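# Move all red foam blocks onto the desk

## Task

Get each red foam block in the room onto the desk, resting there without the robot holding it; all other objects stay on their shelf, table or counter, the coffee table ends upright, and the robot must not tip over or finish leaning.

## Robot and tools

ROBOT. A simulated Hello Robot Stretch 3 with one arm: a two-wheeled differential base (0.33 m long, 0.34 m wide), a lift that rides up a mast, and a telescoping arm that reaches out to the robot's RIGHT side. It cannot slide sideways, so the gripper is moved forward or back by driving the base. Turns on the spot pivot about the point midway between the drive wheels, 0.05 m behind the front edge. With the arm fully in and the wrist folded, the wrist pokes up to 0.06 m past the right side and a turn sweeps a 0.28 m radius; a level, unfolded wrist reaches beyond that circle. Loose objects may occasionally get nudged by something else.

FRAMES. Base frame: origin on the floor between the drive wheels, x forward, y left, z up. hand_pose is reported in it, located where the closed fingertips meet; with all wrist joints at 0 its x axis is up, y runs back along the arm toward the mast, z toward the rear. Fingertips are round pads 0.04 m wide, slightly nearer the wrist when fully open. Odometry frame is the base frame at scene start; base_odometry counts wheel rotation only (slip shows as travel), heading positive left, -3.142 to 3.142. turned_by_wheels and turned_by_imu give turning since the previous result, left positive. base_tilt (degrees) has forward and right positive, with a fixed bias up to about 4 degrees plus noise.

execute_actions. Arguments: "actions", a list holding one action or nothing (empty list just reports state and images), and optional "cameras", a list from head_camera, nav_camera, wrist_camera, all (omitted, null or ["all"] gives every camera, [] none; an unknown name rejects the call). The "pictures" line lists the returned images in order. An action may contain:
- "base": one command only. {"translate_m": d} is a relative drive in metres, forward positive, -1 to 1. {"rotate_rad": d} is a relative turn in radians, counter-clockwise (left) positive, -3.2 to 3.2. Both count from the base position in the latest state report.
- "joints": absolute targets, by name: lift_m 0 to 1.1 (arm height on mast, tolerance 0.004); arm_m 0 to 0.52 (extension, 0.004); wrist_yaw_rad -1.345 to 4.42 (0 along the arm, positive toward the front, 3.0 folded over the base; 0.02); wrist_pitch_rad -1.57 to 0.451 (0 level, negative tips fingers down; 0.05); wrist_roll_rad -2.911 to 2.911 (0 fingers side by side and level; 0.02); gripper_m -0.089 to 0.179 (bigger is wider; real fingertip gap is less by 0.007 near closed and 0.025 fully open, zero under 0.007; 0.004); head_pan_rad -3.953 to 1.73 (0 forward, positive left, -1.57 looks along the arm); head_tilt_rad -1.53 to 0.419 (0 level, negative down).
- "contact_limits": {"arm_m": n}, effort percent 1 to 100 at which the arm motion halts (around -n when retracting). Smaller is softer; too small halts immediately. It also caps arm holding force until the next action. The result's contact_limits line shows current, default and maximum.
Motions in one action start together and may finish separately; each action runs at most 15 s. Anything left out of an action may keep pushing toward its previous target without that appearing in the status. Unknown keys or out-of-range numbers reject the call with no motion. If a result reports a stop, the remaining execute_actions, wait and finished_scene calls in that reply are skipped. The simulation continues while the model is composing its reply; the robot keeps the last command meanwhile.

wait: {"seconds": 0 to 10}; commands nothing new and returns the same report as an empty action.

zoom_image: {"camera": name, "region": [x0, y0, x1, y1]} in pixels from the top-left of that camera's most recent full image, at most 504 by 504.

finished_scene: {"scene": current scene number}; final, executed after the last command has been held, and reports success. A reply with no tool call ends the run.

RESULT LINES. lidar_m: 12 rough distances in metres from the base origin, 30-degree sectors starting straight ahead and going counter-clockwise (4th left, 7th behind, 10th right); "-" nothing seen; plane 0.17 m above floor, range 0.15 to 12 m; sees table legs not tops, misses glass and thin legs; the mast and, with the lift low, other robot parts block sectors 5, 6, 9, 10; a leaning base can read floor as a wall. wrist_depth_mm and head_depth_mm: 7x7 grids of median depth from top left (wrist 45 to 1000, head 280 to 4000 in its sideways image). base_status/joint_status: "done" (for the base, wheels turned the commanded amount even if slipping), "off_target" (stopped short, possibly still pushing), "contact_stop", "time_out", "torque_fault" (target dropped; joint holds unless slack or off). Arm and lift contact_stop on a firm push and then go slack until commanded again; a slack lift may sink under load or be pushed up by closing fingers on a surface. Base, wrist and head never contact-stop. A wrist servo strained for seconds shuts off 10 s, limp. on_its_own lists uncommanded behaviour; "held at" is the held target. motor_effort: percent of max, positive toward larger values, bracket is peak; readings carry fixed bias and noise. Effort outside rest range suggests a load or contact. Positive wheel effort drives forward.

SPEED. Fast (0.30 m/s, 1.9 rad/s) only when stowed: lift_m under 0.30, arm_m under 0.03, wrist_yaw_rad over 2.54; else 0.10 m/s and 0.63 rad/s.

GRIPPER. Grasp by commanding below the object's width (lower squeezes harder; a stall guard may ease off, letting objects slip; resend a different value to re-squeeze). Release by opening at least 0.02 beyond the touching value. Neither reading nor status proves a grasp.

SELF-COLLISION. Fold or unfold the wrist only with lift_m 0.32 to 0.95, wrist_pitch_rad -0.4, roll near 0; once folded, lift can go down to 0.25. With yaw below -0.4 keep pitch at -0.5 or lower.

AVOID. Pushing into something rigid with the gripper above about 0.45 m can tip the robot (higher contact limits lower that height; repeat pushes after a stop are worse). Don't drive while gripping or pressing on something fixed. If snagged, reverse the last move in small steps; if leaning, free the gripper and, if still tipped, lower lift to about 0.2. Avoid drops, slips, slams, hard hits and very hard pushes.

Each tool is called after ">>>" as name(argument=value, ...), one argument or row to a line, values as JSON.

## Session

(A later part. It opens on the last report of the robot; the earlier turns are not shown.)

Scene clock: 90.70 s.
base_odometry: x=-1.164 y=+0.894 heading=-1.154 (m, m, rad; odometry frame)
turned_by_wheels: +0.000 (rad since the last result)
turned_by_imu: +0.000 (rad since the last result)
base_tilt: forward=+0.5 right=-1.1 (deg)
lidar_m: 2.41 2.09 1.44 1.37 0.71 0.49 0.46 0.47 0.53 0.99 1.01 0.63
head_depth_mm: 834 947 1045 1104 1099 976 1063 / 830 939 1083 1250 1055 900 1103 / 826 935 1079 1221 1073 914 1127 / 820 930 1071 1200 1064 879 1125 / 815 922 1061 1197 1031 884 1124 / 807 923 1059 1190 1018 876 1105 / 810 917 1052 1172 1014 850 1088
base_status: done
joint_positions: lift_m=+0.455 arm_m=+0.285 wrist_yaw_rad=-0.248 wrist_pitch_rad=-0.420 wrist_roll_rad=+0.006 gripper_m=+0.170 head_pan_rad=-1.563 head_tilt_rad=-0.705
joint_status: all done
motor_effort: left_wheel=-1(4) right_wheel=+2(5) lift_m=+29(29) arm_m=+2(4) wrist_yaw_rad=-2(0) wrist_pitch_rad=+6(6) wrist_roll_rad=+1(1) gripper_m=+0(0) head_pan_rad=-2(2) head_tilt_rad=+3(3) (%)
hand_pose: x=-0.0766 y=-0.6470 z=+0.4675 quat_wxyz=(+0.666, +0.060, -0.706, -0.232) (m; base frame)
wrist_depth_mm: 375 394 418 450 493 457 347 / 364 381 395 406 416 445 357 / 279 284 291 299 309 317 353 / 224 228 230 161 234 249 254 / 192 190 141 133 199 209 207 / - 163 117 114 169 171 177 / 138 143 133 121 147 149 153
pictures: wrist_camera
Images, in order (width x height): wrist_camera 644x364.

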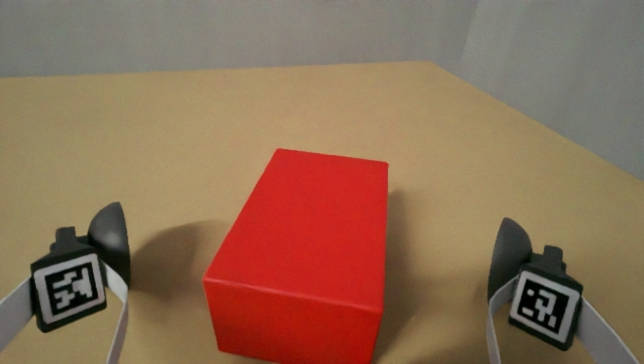

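>>> execute_actions(
  actions=[
    {"joints":{"arm_m":0.305}},
  ],
  cameras=[],
)

>>> execute_actions(
  actions=[
    {"joints":{"gripper_m":0.015}},
  ],
  cameras=[],
)

>>> execute_actions(
  actions=[
    {"joints":{"lift_m":0.53}},
  ],
  cameras=["wrist_camera"],
)

Scene clock: 94.57 s.
base_odometry: x=-1.164 y=+0.894 heading=-1.154 (m, m, rad; odometry frame)
turned_by_wheels: +0.000 (rad since the last result)
turned_by_imu: +0.000 (rad since the last result)
base_tilt: forward=+0.5 right=-1.1 (deg)
lidar_m: 2.41 2.10 1.44 1.37 0.71 0.49 0.46 0.47 0.53 0.99 1.01 0.63
head_depth_mm: 832 947 1041 1100 1099 983 1060 / 828 939 1088 1245 1059 899 1103 / 825 935 1075 1220 1080 887 1124 / 823 930 1072 1206 1072 852 1123 / 815 921 1066 1193 1028 884 1119 / 811 921 1058 1191 1022 877 1108 / 808 914 1053 1178 1010 852 1091
base_status: not commanded
joint_positions: lift_m=+0.455 arm_m=+0.305 wrist_yaw_rad=-0.248 wrist_pitch_rad=-0.420 wrist_roll_rad=+0.006 gripper_m=+0.170 head_pan_rad=-1.563 head_tilt_rad=-0.705
joint_status: all done
motor_effort: left_wheel=-1(0) right_wheel=+3(2) lift_m=+29(29) arm_m=+2(7) wrist_yaw_rad=-1(1) wrist_pitch_rad=+6(6) wrist_roll_rad=+1(1) gripper_m=+0(0) head_pan_rad=-3(2) head_tilt_rad=+2(3) (%)
hand_pose: x=-0.0766 y=-0.6670 z=+0.4675 quat_wxyz=(+0.666, +0.060, -0.706, -0.232) (m; base frame)
wrist_depth_mm: 353 380 399 432 469 452 349 / 377 388 395 408 418 454 354 / 278 285 293 302 308 316 352 / 225 228 231 161 242 247 254 / 195 192 188 133 188 209 207 / - 163 119 113 161 171 177 / 138 142 100 99 141 148 153
pictures: none
No camera images: the call's "cameras" was empty. Leave "cameras" out to get every camera's image.

Scene clock: 96.60 s.
base_odometry: x=-1.164 y=+0.894 heading=-1.154 (m, m, rad; odometry frame)
turned_by_wheels: +0.000 (rad since the last result)
turned_by_imu: +0.000 (rad since the last result)
base_tilt: forward=+0.5 right=-1.2 (deg)
lidar_m: 2.41 2.10 1.44 1.37 0.71 0.49 0.46 0.47 0.53 0.99 1.01 0.63
head_depth_mm: 836 944 1038 1096 1094 980 1057 / 829 940 1081 1250 1052 898 1104 / 825 936 1076 1221 1071 884 1133 / 818 930 1072 1201 1071 858 1123 / 818 927 1066 1195 1031 887 1119 / 810 918 1051 1186 1020 873 1093 / 811 913 1047 1178 1012 853 1089
base_status: not commanded
joint_positions: lift_m=+0.455 arm_m=+0.305 wrist_yaw_rad=-0.250 wrist_pitch_rad=-0.400 wrist_roll_rad=+0.006 gripper_m=+0.016 head_pan_rad=-1.563 head_tilt_rad=-0.704
joint_status: all done
motor_effort: left_wheel=-1(2) right_wheel=+4(4) lift_m=+29(29) arm_m=+3(3) wrist_yaw_rad=-1(2) wrist_pitch_rad=+0(7) wrist_roll_rad=+0(0) gripper_m=-24(100) head_pan_rad=-3(2) head_tilt_rad=+3(2) (%)
hand_pose: x=-0.0776 y=-0.6694 z=+0.4720 quat_wxyz=(+0.668, +0.053, -0.707, -0.226) (m; base frame)
wrist_depth_mm: 360 377 403 432 469 449 347 / 379 394 417 447 458 461 357 / 294 302 310 319 328 333 357 / 235 238 246 249 253 263 267 / 194 197 148 138 150 212 216 / 167 173 117 117 120 180 182 / 148 147 102 102 147 155 157
pictures: none
No camera images: the call's "cameras" was empty. Leave "cameras" out to get every camera's image.

Scene clock: 98.10 s.
base_odometry: x=-1.164 y=+0.894 heading=-1.154 (m, m, rad; odometry frame)
turned_by_wheels: +0.000 (rad since the last result)
turned_by_imu: +0.000 (rad since the last result)
base_tilt: forward=+0.5 right=-1.2 (deg)
lidar_m: 2.41 2.10 1.44 1.37 0.70 0.49 0.46 0.47 0.53 0.99 1.01 0.63
head_depth_mm: 831 943 1043 1098 1096 983 1057 / 826 940 1083 1251 1056 900 1092 / 824 934 1080 1212 1076 871 1130 / 819 929 1067 1205 1102 866 1125 / 814 924 1064 1193 1028 880 1119 / 811 917 1059 1182 1023 874 1094 / 808 910 1053 1174 1017 853 1088
base_status: not commanded
joint_positions: lift_m=+0.530 arm_m=+0.305 wrist_yaw_rad=-0.250 wrist_pitch_rad=-0.418 wrist_roll_rad=+0.006 gripper_m=+0.023 head_pan_rad=-1.563 head_tilt_rad=-0.704
joint_status: all done
on_its_own: gripper_m is held at +0.021, not at your +0.015, by its stall guard, which is still easing
motor_effort: left_wheel=-1(2) right_wheel=+3(4) lift_m=+37(40) arm_m=+2(2) wrist_yaw_rad=-1(0) wrist_pitch_rad=+6(6) wrist_roll_rad=+1(0) gripper_m=-22(24) head_pan_rad=-3(3) head_tilt_rad=+1(3) (%)
hand_pose: x=-0.0770 y=-0.6671 z=+0.5424 quat_wxyz=(+0.666, +0.059, -0.706, -0.232) (m; base frame)
wrist_depth_mm: 357 377 407 435 460 446 349 / 385 403 442 473 514 462 355 / 403 429 456 462 476 476 360 / 341 354 360 165 369 427 365 / 287 292 146 137 147 313 359 / 249 254 117 116 118 268 269 / 221 217 102 102 221 230 234
pictures: wrist_camera
Images, in order (width x height): wrist_camera 644x364.

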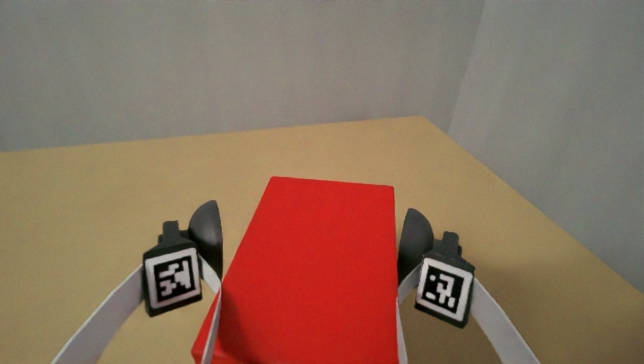

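>>> execute_actions(
  actions=[
    {"joints":{"gripper_m":0.028,"lift_m":0.88,"arm_m":0.02,"wrist_yaw_rad":0,"head_pan_rad":-1.0,"head_tilt_rad":-0.5}},
  ],
)

Scene clock: 104.57 s.
base_odometry: x=-1.164 y=+0.894 heading=-1.154 (m, m, rad; odometry frame)
turned_by_wheels: +0.000 (rad since the last result)
turned_by_imu: +0.000 (rad since the last result)
base_tilt: forward=+0.5 right=-1.2 (deg)
lidar_m: 2.41 2.10 1.44 1.37 0.70 0.49 0.46 0.47 0.53 0.99 1.01 0.63
head_depth_mm: 796 856 927 1007 1109 1046 795 / 833 895 979 1075 1166 1012 832 / 879 954 1034 1144 1223 1005 825 / 917 1002 1100 1224 1266 999 819 / 978 1069 1177 1312 1454 988 857 / 1033 1142 1269 1426 1632 984 1019 / 1096 1216 1378 1555 1754 1504 1207
base_status: not commanded
joint_positions: lift_m=+0.880 arm_m=+0.020 wrist_yaw_rad=-0.001 wrist_pitch_rad=-0.419 wrist_roll_rad=+0.006 gripper_m=+0.029 head_pan_rad=-1.007 head_tilt_rad=-0.507
joint_status: all done
motor_effort: left_wheel=-2(1) right_wheel=+3(3) lift_m=+37(39) arm_m=-2(1) wrist_yaw_rad=+0(2) wrist_pitch_rad=+6(6) wrist_roll_rad=+1(1) gripper_m=-20(22) head_pan_rad=+3(30) head_tilt_rad=+3(20) (%)
hand_pose: x=-0.0218 y=-0.3895 z=+0.8923 quat_wxyz=(+0.690, +0.146, -0.693, -0.148) (m; base frame)
wrist_depth_mm: 648 660 667 659 685 658 494 / 705 709 709 715 732 689 489 / 771 765 782 784 796 699 487 / 825 844 881 165 879 687 489 / 810 745 148 137 146 692 485 / 651 663 117 117 120 651 489 / 584 566 102 102 595 582 480
pictures: head_camera (sideways: a quarter turn clockwise sets it upright), nav_camera (sideways: a quarter turn counterclockwise sets it upright), wrist_camera
Images, in order (width x height): head_camera 896x504, nav_camera 672x504, wrist_camera 644x364.

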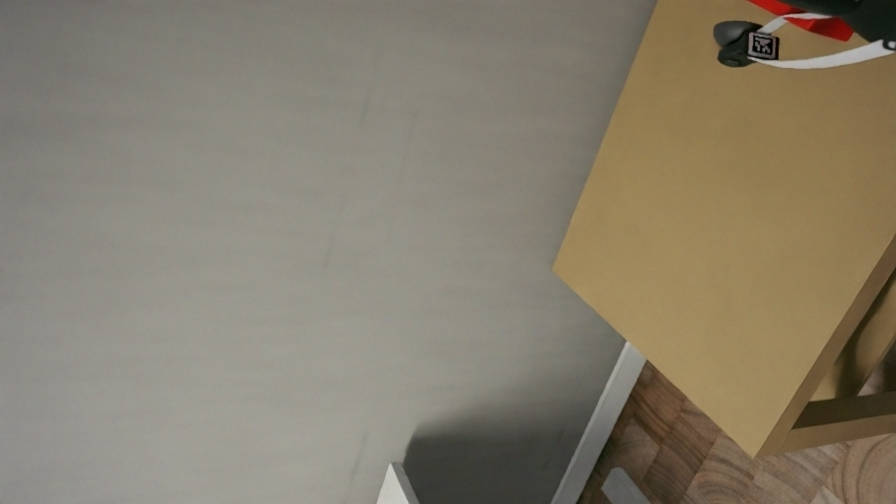

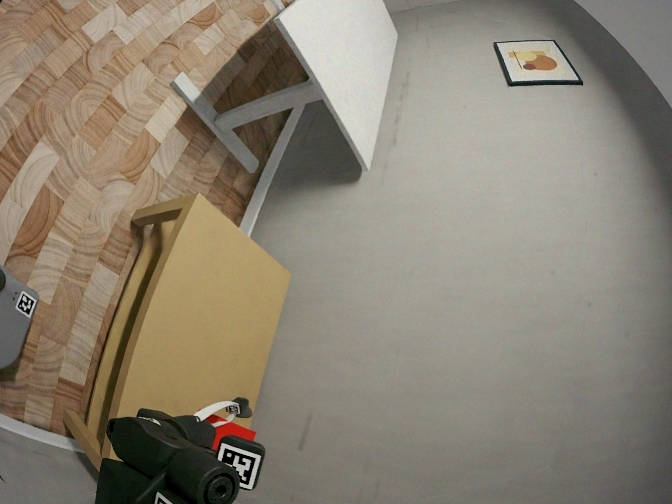

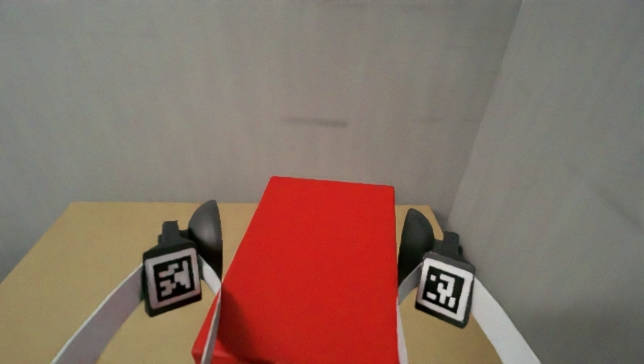

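>>> execute_actions(
  actions=[
    {"base":{"translate_m":0.65},"joints":{"head_pan_rad":-1.2,"head_tilt_rad":-0.9}},
  ],
  cameras=["head_camera","nav_camera"],
)

Scene clock: 114.53 s.
base_odometry: x=-0.901 y=+0.300 heading=-1.154 (m, m, rad; odometry frame)
turned_by_wheels: +0.000 (rad since the last result)
turned_by_imu: +0.000 (rad since the last result)
base_tilt: forward=+0.5 right=-1.1 (deg)
lidar_m: 1.77 2.17 1.51 1.40 1.47 1.17 1.10 1.04 0.39 0.39 0.71 0.66
head_depth_mm: 777 894 1045 1155 - - 1087 / 803 930 1098 1256 - - 1104 / 830 967 1154 1405 1417 1240 1105 / 859 1005 1200 1511 1423 1241 1112 / 895 1009 1273 1522 1407 1235 1087 / 926 1021 869 1575 1346 1222 1088 / 967 1040 839 740 1335 1195 1080
base_status: done
joint_positions: lift_m=+0.880 arm_m=+0.020 wrist_yaw_rad=-0.001 wrist_pitch_rad=-0.419 wrist_roll_rad=+0.006 gripper_m=+0.029 head_pan_rad=-1.193 head_tilt_rad=-0.888
joint_status: all done
motor_effort: left_wheel=-1(2) right_wheel=+2(8) lift_m=+37(37) arm_m=-3(3) wrist_yaw_rad=+1(1) wrist_pitch_rad=+6(6) wrist_roll_rad=+1(1) gripper_m=-19(20) head_pan_rad=-3(15) head_tilt_rad=-5(28) (%)
hand_pose: x=-0.0218 y=-0.3895 z=+0.8923 quat_wxyz=(+0.690, +0.146, -0.693, -0.148) (m; base frame)
wrist_depth_mm: 607 599 619 623 634 637 658 / 659 663 660 692 704 690 701 / 613 729 732 760 759 744 772 / 773 789 793 165 814 839 866 / 871 881 147 137 146 814 809 / - 978 117 117 120 703 693 / - - 102 102 577 598 607
pictures: head_camera (sideways: a quarter turn clockwise sets it upright), nav_camera (sideways: a quarter turn counterclockwise sets it upright)
Images, in order (width x height): head_camera 896x504, nav_camera 672x504.

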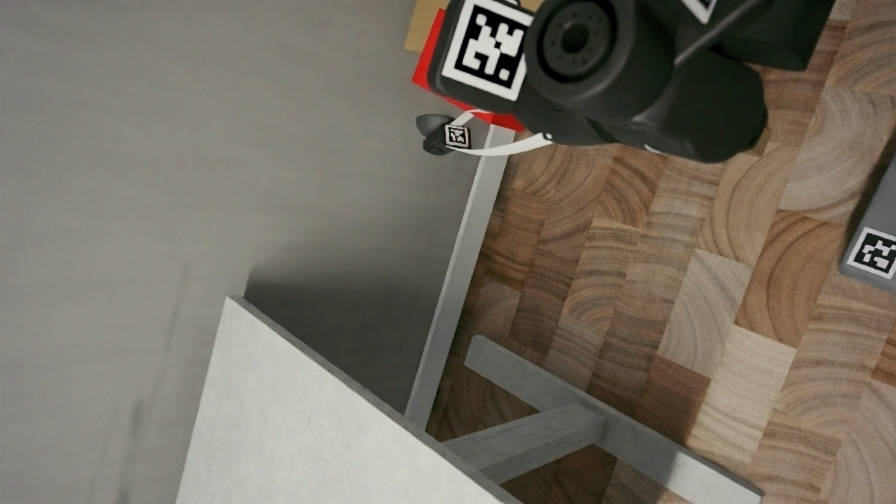

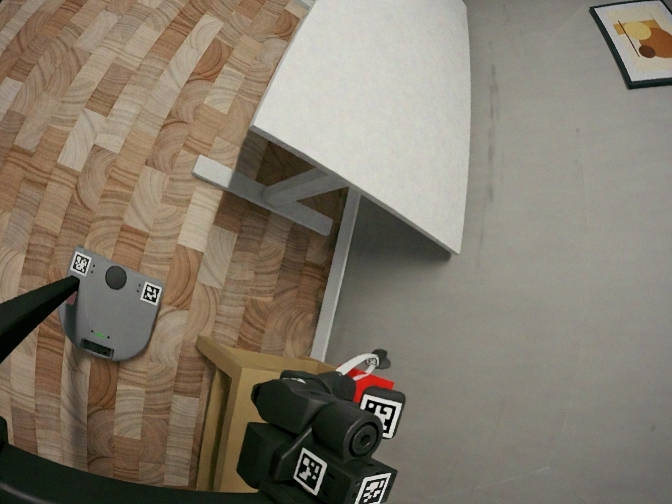

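>>> execute_actions(
  actions=[
    {"base":{"translate_m":0.2}},
  ],
  cameras=[],
)

>>> execute_actions(
  actions=[
    {"base":{"rotate_rad":0.6},"joints":{"head_pan_rad":-1.57,"head_tilt_rad":-0.7}},
  ],
  cameras=["head_camera","nav_camera"],
)

Scene clock: 143.00 s.
base_odometry: x=-0.820 y=+0.117 heading=-1.154 (m, m, rad; odometry frame)
turned_by_wheels: +0.000 (rad since the last result)
turned_by_imu: +0.000 (rad since the last result)
base_tilt: forward=+0.6 right=-1.1 (deg)
lidar_m: 1.58 2.47 1.50 1.43 1.45 1.38 1.30 1.22 0.48 0.93 0.53 1.23
head_depth_mm: 766 880 1037 1164 - - 1086 / 789 916 1078 1239 - - 1113 / 819 948 1119 1388 1419 1241 1104 / 849 975 863 1451 1404 1239 1113 / 879 992 856 712 1202 1226 1094 / 913 1018 848 707 609 562 1091 / 949 1045 842 703 602 539 1079
base_status: done
joint_positions: lift_m=+0.880 arm_m=+0.020 wrist_yaw_rad=-0.001 wrist_pitch_rad=-0.419 wrist_roll_rad=+0.006 gripper_m=+0.029 head_pan_rad=-1.193 head_tilt_rad=-0.888
joint_status: not commanded
motor_effort: left_wheel=-2(3) right_wheel=+2(8) lift_m=+38(37) arm_m=-2(3) wrist_yaw_rad=+0(1) wrist_pitch_rad=+6(6) wrist_roll_rad=+1(0) gripper_m=-20(20) head_pan_rad=-2(2) head_tilt_rad=-5(5) (%)
hand_pose: x=-0.0218 y=-0.3895 z=+0.8923 quat_wxyz=(+0.690, +0.146, -0.693, -0.148) (m; base frame)
wrist_depth_mm: 601 612 606 618 625 620 643 / 625 665 649 660 675 683 677 / 594 598 706 733 733 743 745 / 472 498 781 165 794 790 859 / 396 410 146 137 146 821 809 / 341 363 117 117 120 692 690 / 302 - 102 102 842 610 606
pictures: none
No camera images: the call's "cameras" was empty. Leave "cameras" out to get every camera's image.

Scene clock: 144.90 s.
base_odometry: x=-0.820 y=+0.117 heading=-0.554 (m, m, rad; odometry frame)
turned_by_wheels: +0.600 (rad since the last result)
turned_by_imu: +0.609 (rad since the last result)
base_tilt: forward=+0.4 right=-1.2 (deg)
lidar_m: 2.03 1.48 1.43 1.46 1.35 1.30 0.50 0.48 0.93 0.53 1.33 2.42
head_depth_mm: 760 843 936 1058 1185 - - / 802 896 1003 957 1269 - - / 851 954 1051 880 775 - - / 903 1014 1100 870 - - 1105 / 961 1087 1134 864 690 584 1086 / 1033 1187 1123 858 691 580 508 / 1104 1277 1108 851 690 576 529
base_status: done
joint_positions: lift_m=+0.880 arm_m=+0.020 wrist_yaw_rad=-0.001 wrist_pitch_rad=-0.419 wrist_roll_rad=+0.006 gripper_m=+0.029 head_pan_rad=-1.563 head_tilt_rad=-0.705
joint_status: all done
motor_effort: left_wheel=-1(3) right_wheel=+3(8) lift_m=+37(37) arm_m=-2(3) wrist_yaw_rad=+0(1) wrist_pitch_rad=+6(6) wrist_roll_rad=+1(1) gripper_m=-19(20) head_pan_rad=-3(23) head_tilt_rad=+2(19) (%)
hand_pose: x=-0.0218 y=-0.3895 z=+0.8923 quat_wxyz=(+0.690, +0.146, -0.693, -0.148) (m; base frame)
wrist_depth_mm: - - 861 720 630 565 507 / 789 818 853 795 674 611 537 / 595 592 612 620 642 631 569 / 476 480 479 165 512 672 603 / 398 396 146 137 147 762 642 / 340 349 117 117 120 771 682 / 301 298 102 102 - 858 761
pictures: head_camera (sideways: a quarter turn clockwise sets it upright), nav_camera (sideways: a quarter turn counterclockwise sets it upright)
Images, in order (width x height): head_camera 896x504, nav_camera 672x504.

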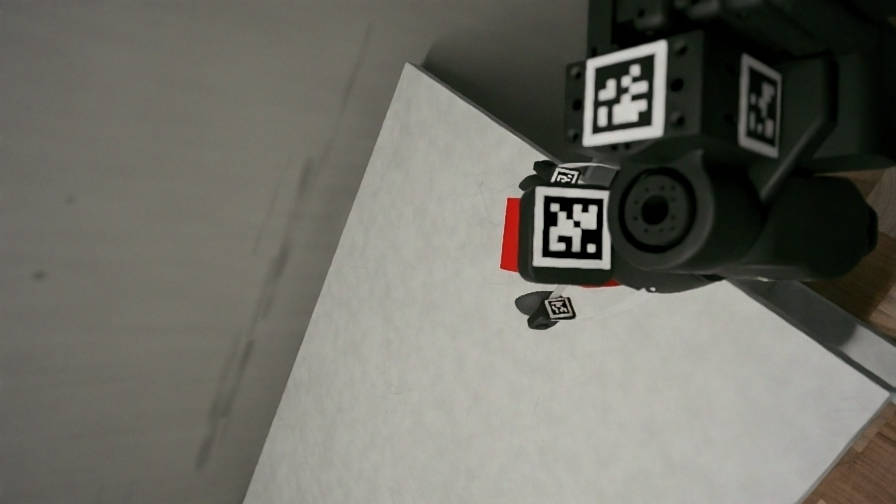

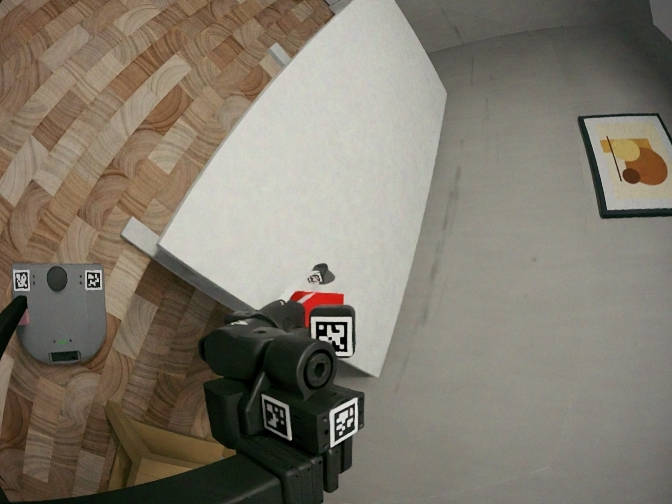

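>>> execute_actions(
  actions=[
    {"joints":{"arm_m":0.28,"wrist_yaw_rad":0.3,"lift_m":0.80}},
  ],
  cameras=["head_camera","wrist_camera"],
)

Scene clock: 150.03 s.
base_odometry: x=-0.820 y=+0.117 heading=-0.554 (m, m, rad; odometry frame)
turned_by_wheels: +0.000 (rad since the last result)
turned_by_imu: +0.000 (rad since the last result)
base_tilt: forward=+0.5 right=-1.1 (deg)
lidar_m: 2.03 1.48 1.43 1.47 1.35 1.30 0.50 0.48 0.93 0.53 1.33 2.42
head_depth_mm: 762 841 938 1066 1192 - - / 806 892 1002 - - 1349 1157 / 851 952 1064 - 772 1347 1154 / 901 1012 1105 - 700 1132 1146 / 966 1090 1136 807 694 584 1084 / 1030 1181 1122 859 692 581 510 / 1108 1279 1111 846 687 576 528
base_status: not commanded
joint_positions: lift_m=+0.800 arm_m=+0.280 wrist_yaw_rad=+0.299 wrist_pitch_rad=-0.420 wrist_roll_rad=+0.006 gripper_m=+0.029 head_pan_rad=-1.563 head_tilt_rad=-0.704
joint_status: all done
motor_effort: left_wheel=-2(1) right_wheel=+3(3) lift_m=+30(33) arm_m=+2(1) wrist_yaw_rad=+1(1) wrist_pitch_rad=+6(6) wrist_roll_rad=+1(1) gripper_m=-20(20) head_pan_rad=-2(2) head_tilt_rad=+3(2) (%)
hand_pose: x=+0.0444 y=-0.6391 z=+0.8125 quat_wxyz=(+0.704, +0.249, -0.664, -0.044) (m; base frame)
wrist_depth_mm: 813 857 841 669 529 440 371 / 554 573 602 628 563 455 390 / 429 437 449 456 476 470 406 / 346 351 359 165 377 378 398 / 290 295 146 137 147 311 321 / 248 255 116 117 120 265 271 / 221 215 102 102 221 229 234
pictures: head_camera (sideways: a quarter turn clockwise sets it upright), wrist_camera
Images, in order (width x height): head_camera 896x504, wrist_camera 644x364.

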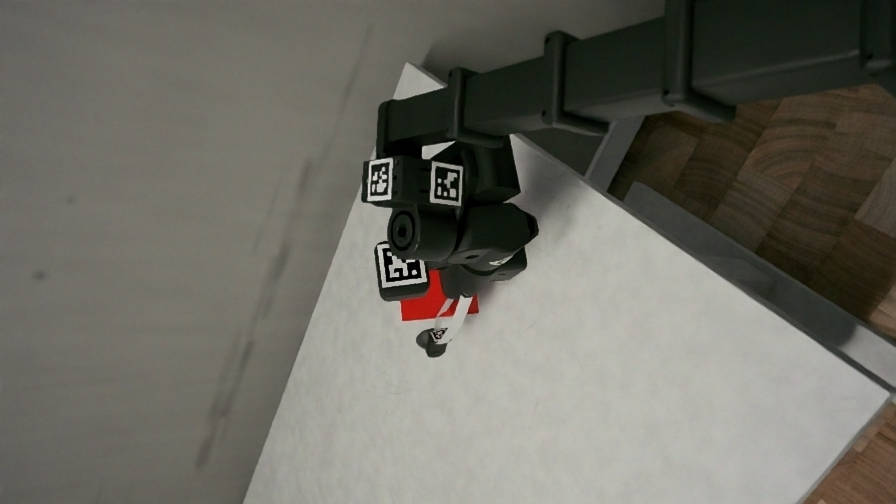

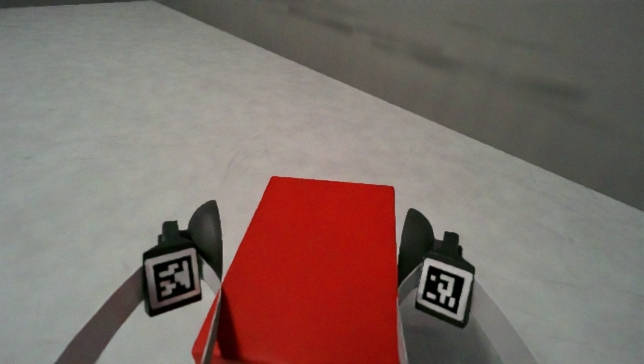

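>>> execute_actions(
  actions=[
    {"joints":{"lift_m":0.732}},
  ],
  cameras=["wrist_camera"],
)

Scene clock: 153.80 s.
base_odometry: x=-0.820 y=+0.117 heading=-0.554 (m, m, rad; odometry frame)
turned_by_wheels: +0.000 (rad since the last result)
turned_by_imu: +0.000 (rad since the last result)
base_tilt: forward=+0.5 right=-1.1 (deg)
lidar_m: 2.02 1.48 1.43 1.47 1.35 1.30 0.50 0.48 0.93 0.53 1.32 2.42
head_depth_mm: 762 843 938 1064 1223 1344 1198 / 803 894 1000 987 - - - / 850 945 1061 944 1446 1349 1152 / 899 1017 1105 935 667 1133 1150 / 960 1095 1138 894 696 585 1088 / 1028 1181 1124 855 689 580 510 / 1105 1282 1108 849 688 576 529
base_status: not commanded
joint_positions: lift_m=+0.732 arm_m=+0.280 wrist_yaw_rad=+0.299 wrist_pitch_rad=-0.420 wrist_roll_rad=+0.006 gripper_m=+0.029 head_pan_rad=-1.563 head_tilt_rad=-0.704
joint_status: all done
motor_effort: left_wheel=-1(1) right_wheel=+3(3) lift_m=+29(29) arm_m=+2(2) wrist_yaw_rad=+1(1) wrist_pitch_rad=+6(6) wrist_roll_rad=+1(1) gripper_m=-20(19) head_pan_rad=-2(2) head_tilt_rad=+3(1) (%)
hand_pose: x=+0.0444 y=-0.6391 z=+0.7445 quat_wxyz=(+0.704, +0.249, -0.664, -0.044) (m; base frame)
wrist_depth_mm: 579 604 617 620 517 435 373 / 388 400 413 434 440 445 384 / 295 299 306 309 324 331 338 / 237 240 242 165 255 260 264 / 197 199 147 137 146 212 216 / 170 176 117 117 120 183 184 / 152 148 102 102 151 157 160
pictures: wrist_camera
Images, in order (width x height): wrist_camera 644x364.

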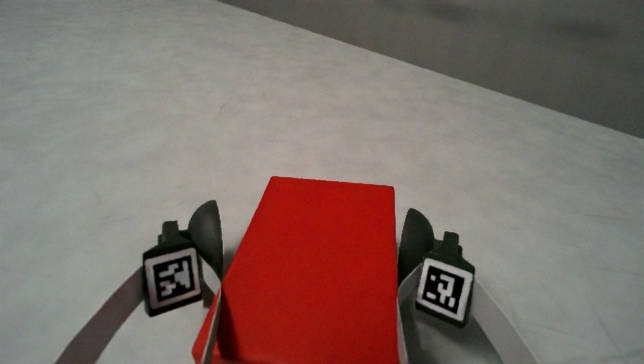

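>>> execute_actions(
  actions=[
    {"joints":{"lift_m":0.727}},
  ],
  cameras=[],
)

>>> execute_actions(
  actions=[
    {"joints":{"gripper_m":0.14}},
  ],
  cameras=[],
)

>>> execute_actions(
  actions=[
    {"joints":{"lift_m":0.86}},
  ],
  cameras=[],
)

>>> execute_actions(
  actions=[
    {"joints":{"arm_m":0.0,"wrist_yaw_rad":0.3,"head_pan_rad":0.3,"head_tilt_rad":-0.3}},
  ],
)

Scene clock: 157.57 s.
base_odometry: x=-0.820 y=+0.117 heading=-0.554 (m, m, rad; odometry frame)
turned_by_wheels: +0.000 (rad since the last result)
turned_by_imu: +0.000 (rad since the last result)
base_tilt: forward=+0.5 right=-1.1 (deg)
lidar_m: 2.02 1.48 1.43 1.47 1.35 1.30 0.51 0.48 0.93 0.53 1.33 2.42
head_depth_mm: 763 844 939 1067 1217 1338 1191 / 804 894 1003 959 - - - / 852 951 1054 945 1456 1334 1152 / 902 1019 1107 931 666 1130 1147 / 962 1091 1143 889 696 585 1083 / 1031 1173 1128 851 691 581 509 / 1101 1275 1112 849 687 578 530
base_status: not commanded
joint_positions: lift_m=+0.727 arm_m=+0.280 wrist_yaw_rad=+0.299 wrist_pitch_rad=-0.409 wrist_roll_rad=+0.006 gripper_m=+0.029 head_pan_rad=-1.563 head_tilt_rad=-0.704
joint_status: all done
motor_effort: left_wheel=-1(2) right_wheel=+4(4) lift_m=+26(27) arm_m=+2(2) wrist_yaw_rad=+0(1) wrist_pitch_rad=+3(6) wrist_roll_rad=+1(0) gripper_m=-20(20) head_pan_rad=-2(2) head_tilt_rad=+2(3) (%)
hand_pose: x=+0.0448 y=-0.6403 z=+0.7419 quat_wxyz=(+0.704, +0.245, -0.665, -0.040) (m; base frame)
wrist_depth_mm: 575 619 649 621 526 429 371 / 388 402 413 430 448 443 387 / 290 298 305 315 320 338 343 / 233 238 242 248 253 259 262 / 194 196 148 137 149 211 213 / 167 172 117 117 121 180 180 / 149 146 101 102 149 154 157
pictures: none
No camera images: the call's "cameras" was empty. Leave "cameras" out to get every camera's image.

Scene clock: 159.17 s.
base_odometry: x=-0.820 y=+0.117 heading=-0.554 (m, m, rad; odometry frame)
turned_by_wheels: +0.000 (rad since the last result)
turned_by_imu: +0.000 (rad since the last result)
base_tilt: forward=+0.4 right=-1.1 (deg)
lidar_m: 2.02 1.48 1.43 1.46 1.34 1.30 0.51 0.48 0.93 0.53 1.33 2.42
head_depth_mm: 761 843 944 1061 1226 1339 1185 / 802 894 1009 959 - - - / 850 947 1057 946 1452 1347 1154 / 902 1016 1103 934 666 1132 1142 / 965 1092 1144 895 697 584 1084 / 1026 1178 1124 857 692 580 510 / 1103 1284 1110 847 685 577 528
base_status: not commanded
joint_positions: lift_m=+0.727 arm_m=+0.280 wrist_yaw_rad=+0.301 wrist_pitch_rad=-0.415 wrist_roll_rad=+0.006 gripper_m=+0.140 head_pan_rad=-1.563 head_tilt_rad=-0.704
joint_status: all done
motor_effort: left_wheel=+0(2) right_wheel=+2(4) lift_m=+28(29) arm_m=+2(2) wrist_yaw_rad=+0(1) wrist_pitch_rad=+5(5) wrist_roll_rad=+1(0) gripper_m=+1(84) head_pan_rad=-2(2) head_tilt_rad=+3(3) (%)
hand_pose: x=+0.0451 y=-0.6395 z=+0.7406 quat_wxyz=(+0.704, +0.248, -0.664, -0.041) (m; base frame)
wrist_depth_mm: 561 601 627 646 535 435 371 / 382 392 410 417 439 441 387 / 288 294 300 309 315 323 334 / 230 233 238 166 251 254 259 / 191 203 192 137 197 215 211 / - - 122 116 144 - 180 / 141 145 101 102 143 149 157
pictures: none
No camera images: the call's "cameras" was empty. Leave "cameras" out to get every camera's image.

Scene clock: 161.20 s.
base_odometry: x=-0.820 y=+0.117 heading=-0.554 (m, m, rad; odometry frame)
turned_by_wheels: +0.000 (rad since the last result)
turned_by_imu: +0.000 (rad since the last result)
base_tilt: forward=+0.5 right=-1.1 (deg)
lidar_m: 2.03 1.48 1.43 1.47 1.35 1.30 0.50 0.48 0.93 0.53 1.33 2.43
head_depth_mm: 761 840 936 1016 - - - / 802 891 973 - 1367 1352 1161 / 853 951 1037 820 773 1347 1148 / 903 1012 1120 789 701 1125 1150 / 962 1087 1142 833 695 584 1086 / 1027 1181 1128 854 691 580 510 / 1104 1272 1109 848 688 576 529
base_status: not commanded
joint_positions: lift_m=+0.860 arm_m=+0.280 wrist_yaw_rad=+0.301 wrist_pitch_rad=-0.416 wrist_roll_rad=+0.006 gripper_m=+0.140 head_pan_rad=-1.563 head_tilt_rad=-0.704
joint_status: all done
motor_effort: left_wheel=+0(1) right_wheel=+1(2) lift_m=+37(39) arm_m=+2(2) wrist_yaw_rad=+0(1) wrist_pitch_rad=+5(5) wrist_roll_rad=+0(1) gripper_m=+0(0) head_pan_rad=-2(2) head_tilt_rad=+3(2) (%)
hand_pose: x=+0.0450 y=-0.6394 z=+0.8730 quat_wxyz=(+0.704, +0.248, -0.664, -0.042) (m; base frame)
wrist_depth_mm: - - 928 691 526 438 374 / 732 764 771 707 557 457 383 / 549 569 559 605 577 484 405 / 441 452 455 468 476 484 414 / 368 394 378 385 391 409 421 / 326 - 324 333 338 - 341 / 272 281 286 243 292 289 302
pictures: none
No camera images: the call's "cameras" was empty. Leave "cameras" out to get every camera's image.

Scene clock: 164.47 s.
base_odometry: x=-0.820 y=+0.117 heading=-0.554 (m, m, rad; odometry frame)
turned_by_wheels: +0.000 (rad since the last result)
turned_by_imu: +0.000 (rad since the last result)
base_tilt: forward=+0.5 right=-1.2 (deg)
lidar_m: 2.02 1.48 1.43 1.47 1.35 1.30 0.50 0.48 0.93 0.53 1.33 2.42
head_depth_mm: 2368 2435 2551 2627 2652 1927 1486 / 2572 2701 2812 2952 2643 1893 1473 / 2804 2972 3127 3227 2608 1879 1464 / 1825 1925 1974 2162 2318 1856 1458 / 1961 2059 1719 1923 2129 1861 1441 / 1817 1936 1605 1735 1825 1803 1433 / 1713 1763 1709 1695 1665 1694 1430
base_status: not commanded
joint_positions: lift_m=+0.860 arm_m=+0.002 wrist_yaw_rad=+0.301 wrist_pitch_rad=-0.416 wrist_roll_rad=+0.006 gripper_m=+0.140 head_pan_rad=+0.293 head_tilt_rad=-0.310
joint_status: all done
joint sent to its limit — the command would take arm_m past its lower limit, so that joint was sent only as far as its limit.
motor_effort: left_wheel=-1(0) right_wheel=+2(1) lift_m=+37(37) arm_m=-3(5) wrist_yaw_rad=-1(1) wrist_pitch_rad=+5(5) wrist_roll_rad=+0(0) gripper_m=+0(0) head_pan_rad=+3(36) head_tilt_rad=+5(27) (%)
hand_pose: x=+0.0450 y=-0.3611 z=+0.8729 quat_wxyz=(+0.704, +0.248, -0.664, -0.042) (m; base frame)
wrist_depth_mm: - - - - 800 647 549 / 721 762 779 796 769 656 576 / 547 571 571 588 610 629 589 / 441 449 465 472 441 503 522 / 375 386 381 391 400 417 603 / 322 - 328 333 336 - 677 / 274 281 283 287 290 828 691
pictures: head_camera (sideways: a quarter turn clockwise sets it upright), nav_camera (sideways: a quarter turn counterclockwise sets it upright), wrist_camera
Images, in order (width x height): head_camera 896x504, nav_camera 672x504, wrist_camera 644x364.

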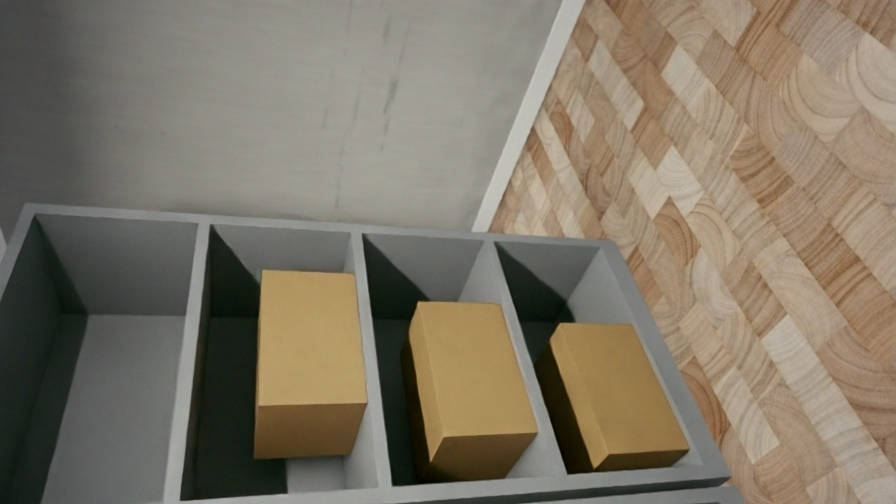

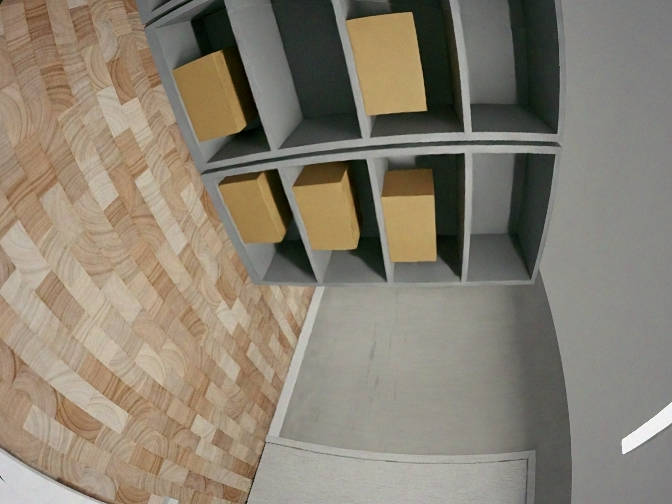

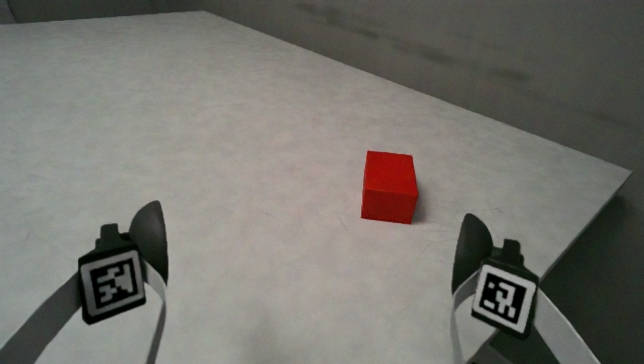

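>>> execute_actions(
  actions=[
    {"joints":{"wrist_yaw_rad":3.0,"gripper_m":0.04,"head_pan_rad":0,"head_tilt_rad":-0.4},"base":{"rotate_rad":-0.05}},
  ],
  cameras=[],
)

>>> execute_actions(
  actions=[
    {"joints":{"lift_m":0.27},"base":{"translate_m":0.3}},
  ],
  cameras=[],
)

>>> execute_actions(
  actions=[
    {"base":{"translate_m":1.0}},
  ],
)

Scene clock: 181.77 s.
base_odometry: x=-0.820 y=+0.117 heading=-0.604 (m, m, rad; odometry frame)
turned_by_wheels: -0.050 (rad since the last result)
turned_by_imu: -0.051 (rad since the last result)
base_tilt: forward=+0.5 right=-1.2 (deg)
lidar_m: 2.48 1.51 1.43 1.45 1.37 1.30 1.22 0.48 0.93 0.53 1.27 1.58
head_depth_mm: 2021 2147 2264 2414 2338 1724 1372 / 2136 2263 2414 2555 2290 1715 1373 / 2227 2387 2549 2758 2288 1714 1367 / 2357 2535 2710 2867 2245 1692 1354 / 2523 2692 2854 3058 2229 1680 1343 / 2608 2843 3088 3169 2205 1673 1336 / 1679 1783 1970 2109 2109 1642 1328
base_status: done
joint_positions: lift_m=+0.860 arm_m=+0.002 wrist_yaw_rad=+2.997 wrist_pitch_rad=-0.416 wrist_roll_rad=+0.006 gripper_m=+0.040 head_pan_rad=+0.007 head_tilt_rad=-0.395
joint_status: all done
motor_effort: left_wheel=+3(5) right_wheel=-2(5) lift_m=+37(37) arm_m=-1(2) wrist_yaw_rad=+2(1) wrist_pitch_rad=+5(5) wrist_roll_rad=+1(0) gripper_m=-1(86) head_pan_rad=-2(20) head_tilt_rad=-2(11) (%)
hand_pose: x=+0.0111 y=+0.0758 z=+0.8729 quat_wxyz=(+0.196, +0.702, +0.095, +0.678) (m; base frame)
wrist_depth_mm: - - - - - - - / - - - - - - - / - - - - - - - / - - - - - - - / - - - - - - - / - - - - - - - / - - - - - - -
pictures: none
No camera images: the call's "cameras" was empty. Leave "cameras" out to get every camera's image.

Scene clock: 187.97 s.
base_odometry: x=-0.573 y=-0.054 heading=-0.604 (m, m, rad; odometry frame)
turned_by_wheels: +0.000 (rad since the last result)
turned_by_imu: +0.000 (rad since the last result)
base_tilt: forward=+0.5 right=-1.2 (deg)
lidar_m: 2.23 1.36 1.29 1.33 1.65 1.57 0.77 0.80 0.59 1.10 1.38 2.16
head_depth_mm: 1810 1913 2020 2160 2222 1740 1378 / 1900 2049 2174 2287 2305 1708 1373 / 1982 2144 2285 2456 2269 1706 1360 / 2088 2245 2430 2611 2241 1708 1356 / 2198 2378 2556 2738 2227 1692 1355 / 2338 2517 2752 2895 2229 1658 1330 / 2455 2668 2794 1817 1944 1656 1324
base_status: done
joint_positions: lift_m=+0.270 arm_m=+0.002 wrist_yaw_rad=+2.998 wrist_pitch_rad=-0.417 wrist_roll_rad=+0.006 gripper_m=+0.040 head_pan_rad=+0.007 head_tilt_rad=-0.395
joint_status: all done
motor_effort: left_wheel=+1(6) right_wheel=-2(3) lift_m=+29(32) arm_m=-1(2) wrist_yaw_rad=+2(2) wrist_pitch_rad=+6(6) wrist_roll_rad=+0(0) gripper_m=+0(0) head_pan_rad=-2(2) head_tilt_rad=-2(2) (%)
hand_pose: x=+0.0110 y=+0.0757 z=+0.2831 quat_wxyz=(+0.196, +0.702, +0.096, +0.678) (m; base frame)
wrist_depth_mm: - - - - - - - / - - - - - - - / 805 828 846 856 881 921 933 / 642 666 681 689 693 708 729 / 550 545 - 577 580 595 606 / 475 484 - - 516 503 510 / - - - - 431 446 446
pictures: none
No camera images: the call's "cameras" was empty. Leave "cameras" out to get every camera's image.

Scene clock: 192.90 s.
base_odometry: x=+0.250 y=-0.622 heading=-0.604 (m, m, rad; odometry frame)
turned_by_wheels: +0.000 (rad since the last result)
turned_by_imu: +0.001 (rad since the last result)
base_tilt: forward=+0.5 right=-1.2 (deg)
lidar_m: 1.33 0.87 0.84 0.85 1.14 2.45 1.75 1.34 1.53 1.13 1.35 1.27
head_depth_mm: 1064 1125 1198 1275 1366 1477 1382 / 1110 1180 1262 1355 1454 1546 1369 / 1166 1252 1337 1430 1555 1648 1356 / 1220 1315 1413 1531 1658 1695 1362 / 1305 1397 1499 1641 1802 1675 1347 / 1368 1480 1604 1773 1934 1676 1339 / 1463 1579 1735 1925 2054 1645 1327
base_status: done
joint_positions: lift_m=+0.270 arm_m=+0.002 wrist_yaw_rad=+2.998 wrist_pitch_rad=-0.417 wrist_roll_rad=+0.006 gripper_m=+0.040 head_pan_rad=+0.007 head_tilt_rad=-0.396
joint_status: not commanded
motor_effort: left_wheel=+1(7) right_wheel=-1(5) lift_m=+29(29) arm_m=-1(2) wrist_yaw_rad=+0(2) wrist_pitch_rad=+6(6) wrist_roll_rad=+0(0) gripper_m=+0(0) head_pan_rad=-2(2) head_tilt_rad=-2(2) (%)
hand_pose: x=+0.0108 y=+0.0757 z=+0.2831 quat_wxyz=(+0.196, +0.702, +0.096, +0.678) (m; base frame)
wrist_depth_mm: - - 930 834 774 - 793 / - - - 875 869 - 778 / 805 805 863 892 844 804 854 / 663 644 693 685 702 715 726 / 544 554 - 578 584 592 594 / 481 484 - - 503 499 507 / - - - - 432 435 439
pictures: head_camera (sideways: a quarter turn clockwise sets it upright), nav_camera (sideways: a quarter turn counterclockwise sets it upright), wrist_camera
Images, in order (width x height): head_camera 896x504, nav_camera 672x504, wrist_camera 644x364.

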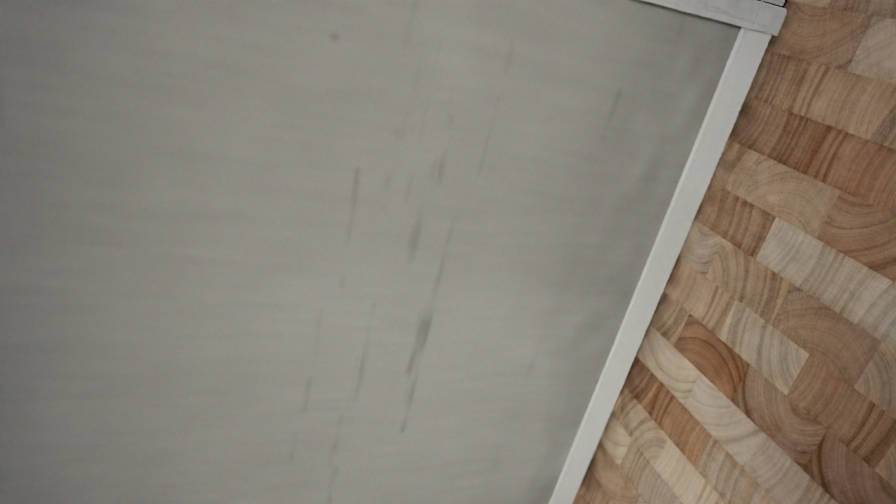

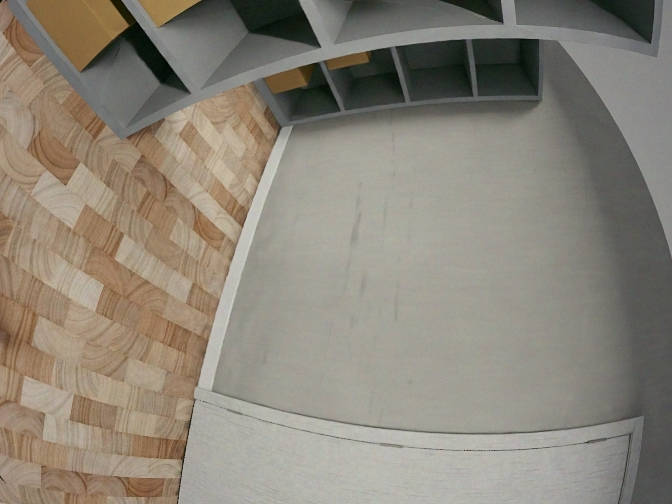

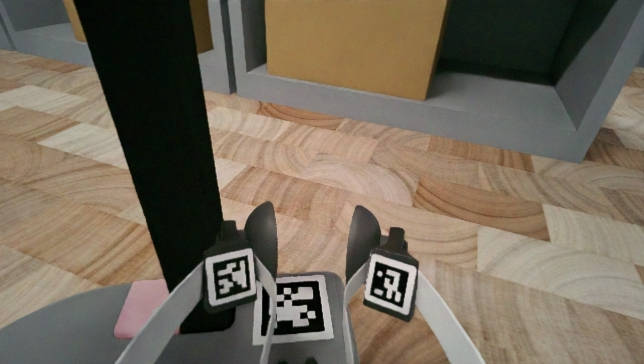

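>>> execute_actions(
  actions=[
    {"base":{"translate_m":0.85}},
  ],
  cameras=[],
)

>>> execute_actions(
  actions=[
    {"base":{"rotate_rad":1.01},"joints":{"head_tilt_rad":-0.5}},
  ],
)

Scene clock: 202.53 s.
base_odometry: x=+0.950 y=-1.104 heading=-0.604 (m, m, rad; odometry frame)
turned_by_wheels: +0.000 (rad since the last result)
turned_by_imu: +0.001 (rad since the last result)
base_tilt: forward=+0.5 right=-1.1 (deg)
lidar_m: 0.57 0.75 1.50 0.60 0.59 1.43 2.13 2.02 1.50 0.79 0.58 0.55
head_depth_mm: 426 451 480 513 549 594 644 / 446 474 506 542 584 635 692 / 468 499 536 576 624 679 747 / 493 528 568 615 668 734 816 / 522 561 605 660 721 799 889 / 552 595 647 709 779 871 987 / 586 640 695 766 852 964 1112
base_status: done
joint_positions: lift_m=+0.270 arm_m=+0.002 wrist_yaw_rad=+2.998 wrist_pitch_rad=-0.417 wrist_roll_rad=+0.006 gripper_m=+0.040 head_pan_rad=+0.007 head_tilt_rad=-0.396
joint_status: not commanded
motor_effort: left_wheel=+1(8) right_wheel=-1(8) lift_m=+29(29) arm_m=-2(1) wrist_yaw_rad=+1(1) wrist_pitch_rad=+6(6) wrist_roll_rad=+0(0) gripper_m=-1(0) head_pan_rad=-2(2) head_tilt_rad=-2(2) (%)
hand_pose: x=+0.0108 y=+0.0757 z=+0.2831 quat_wxyz=(+0.196, +0.702, +0.096, +0.678) (m; base frame)
wrist_depth_mm: 706 - 665 - - - - / 738 - 716 - - - - / 763 738 750 848 908 951 957 / 660 662 670 696 707 726 729 / 539 552 - 577 587 593 600 / 475 485 - - 499 499 511 / - - - - 433 444 443
pictures: none
No camera images: the call's "cameras" was empty. Leave "cameras" out to get every camera's image.

Scene clock: 204.53 s.
base_odometry: x=+0.950 y=-1.104 heading=+0.406 (m, m, rad; odometry frame)
turned_by_wheels: +1.010 (rad since the last result)
turned_by_imu: +1.021 (rad since the last result)
base_tilt: forward=+0.6 right=-1.2 (deg)
lidar_m: 1.50 0.63 0.59 1.35 2.89 2.04 1.50 0.83 0.59 0.55 0.56 0.73
head_depth_mm: 1229 1246 1248 1247 1240 1238 1197 / 1465 1562 1555 1663 1685 1510 1287 / 1601 1775 2009 1957 1913 1558 1279 / 1625 1756 1892 1755 1820 1553 1264 / 1600 1736 1554 1649 1821 1531 1259 / 1595 1723 1541 1639 1818 1523 1258 / 1293 1441 1624 2386 1854 1521 1241
base_status: done
joint_positions: lift_m=+0.270 arm_m=+0.002 wrist_yaw_rad=+2.998 wrist_pitch_rad=-0.417 wrist_roll_rad=+0.006 gripper_m=+0.040 head_pan_rad=+0.007 head_tilt_rad=-0.494
joint_status: all done
motor_effort: left_wheel=-1(6) right_wheel=+3(12) lift_m=+29(29) arm_m=-2(2) wrist_yaw_rad=+1(2) wrist_pitch_rad=+5(6) wrist_roll_rad=+0(0) gripper_m=+0(0) head_pan_rad=-2(2) head_tilt_rad=-2(14) (%)
hand_pose: x=+0.0108 y=+0.0757 z=+0.2831 quat_wxyz=(+0.196, +0.702, +0.096, +0.678) (m; base frame)
wrist_depth_mm: - - - - 952 825 491 / - - - - 935 913 544 / 823 828 838 868 842 592 617 / 664 656 672 701 710 664 671 / 551 550 - 583 593 588 589 / 470 479 - - 506 502 508 / - - - - 426 435 446
pictures: head_camera (sideways: a quarter turn clockwise sets it upright), nav_camera (sideways: a quarter turn counterclockwise sets it upright), wrist_camera
Images, in order (width x height): head_camera 896x504, nav_camera 672x504, wrist_camera 644x364.

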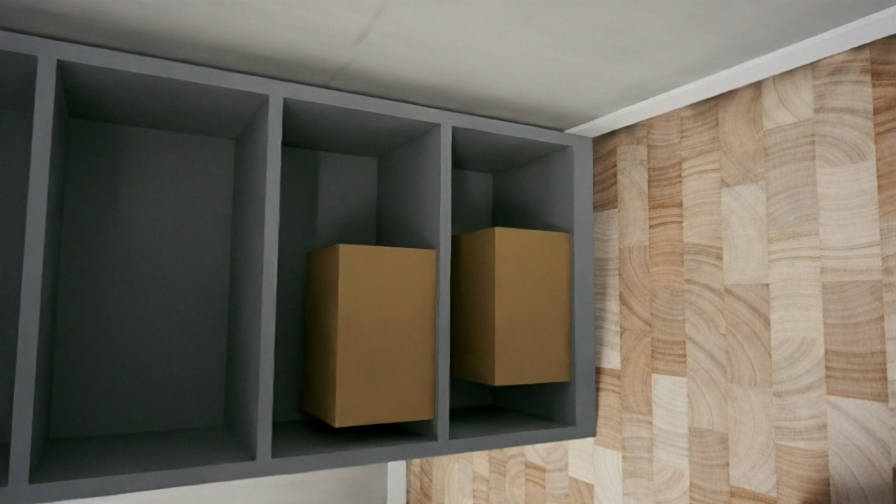

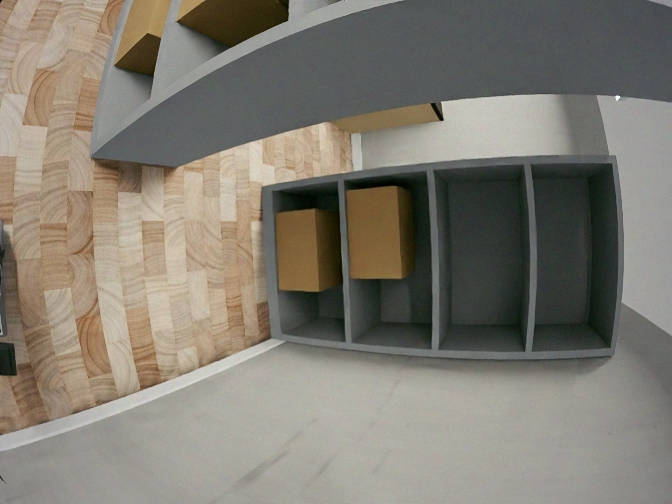

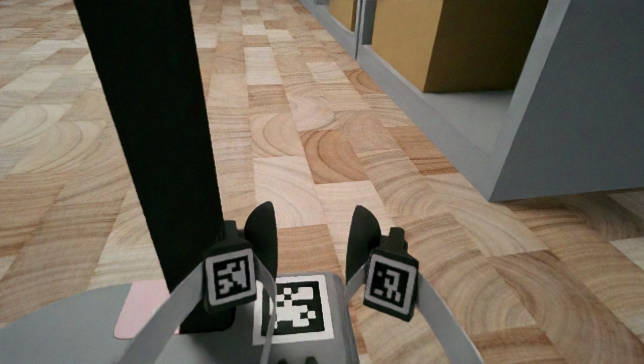

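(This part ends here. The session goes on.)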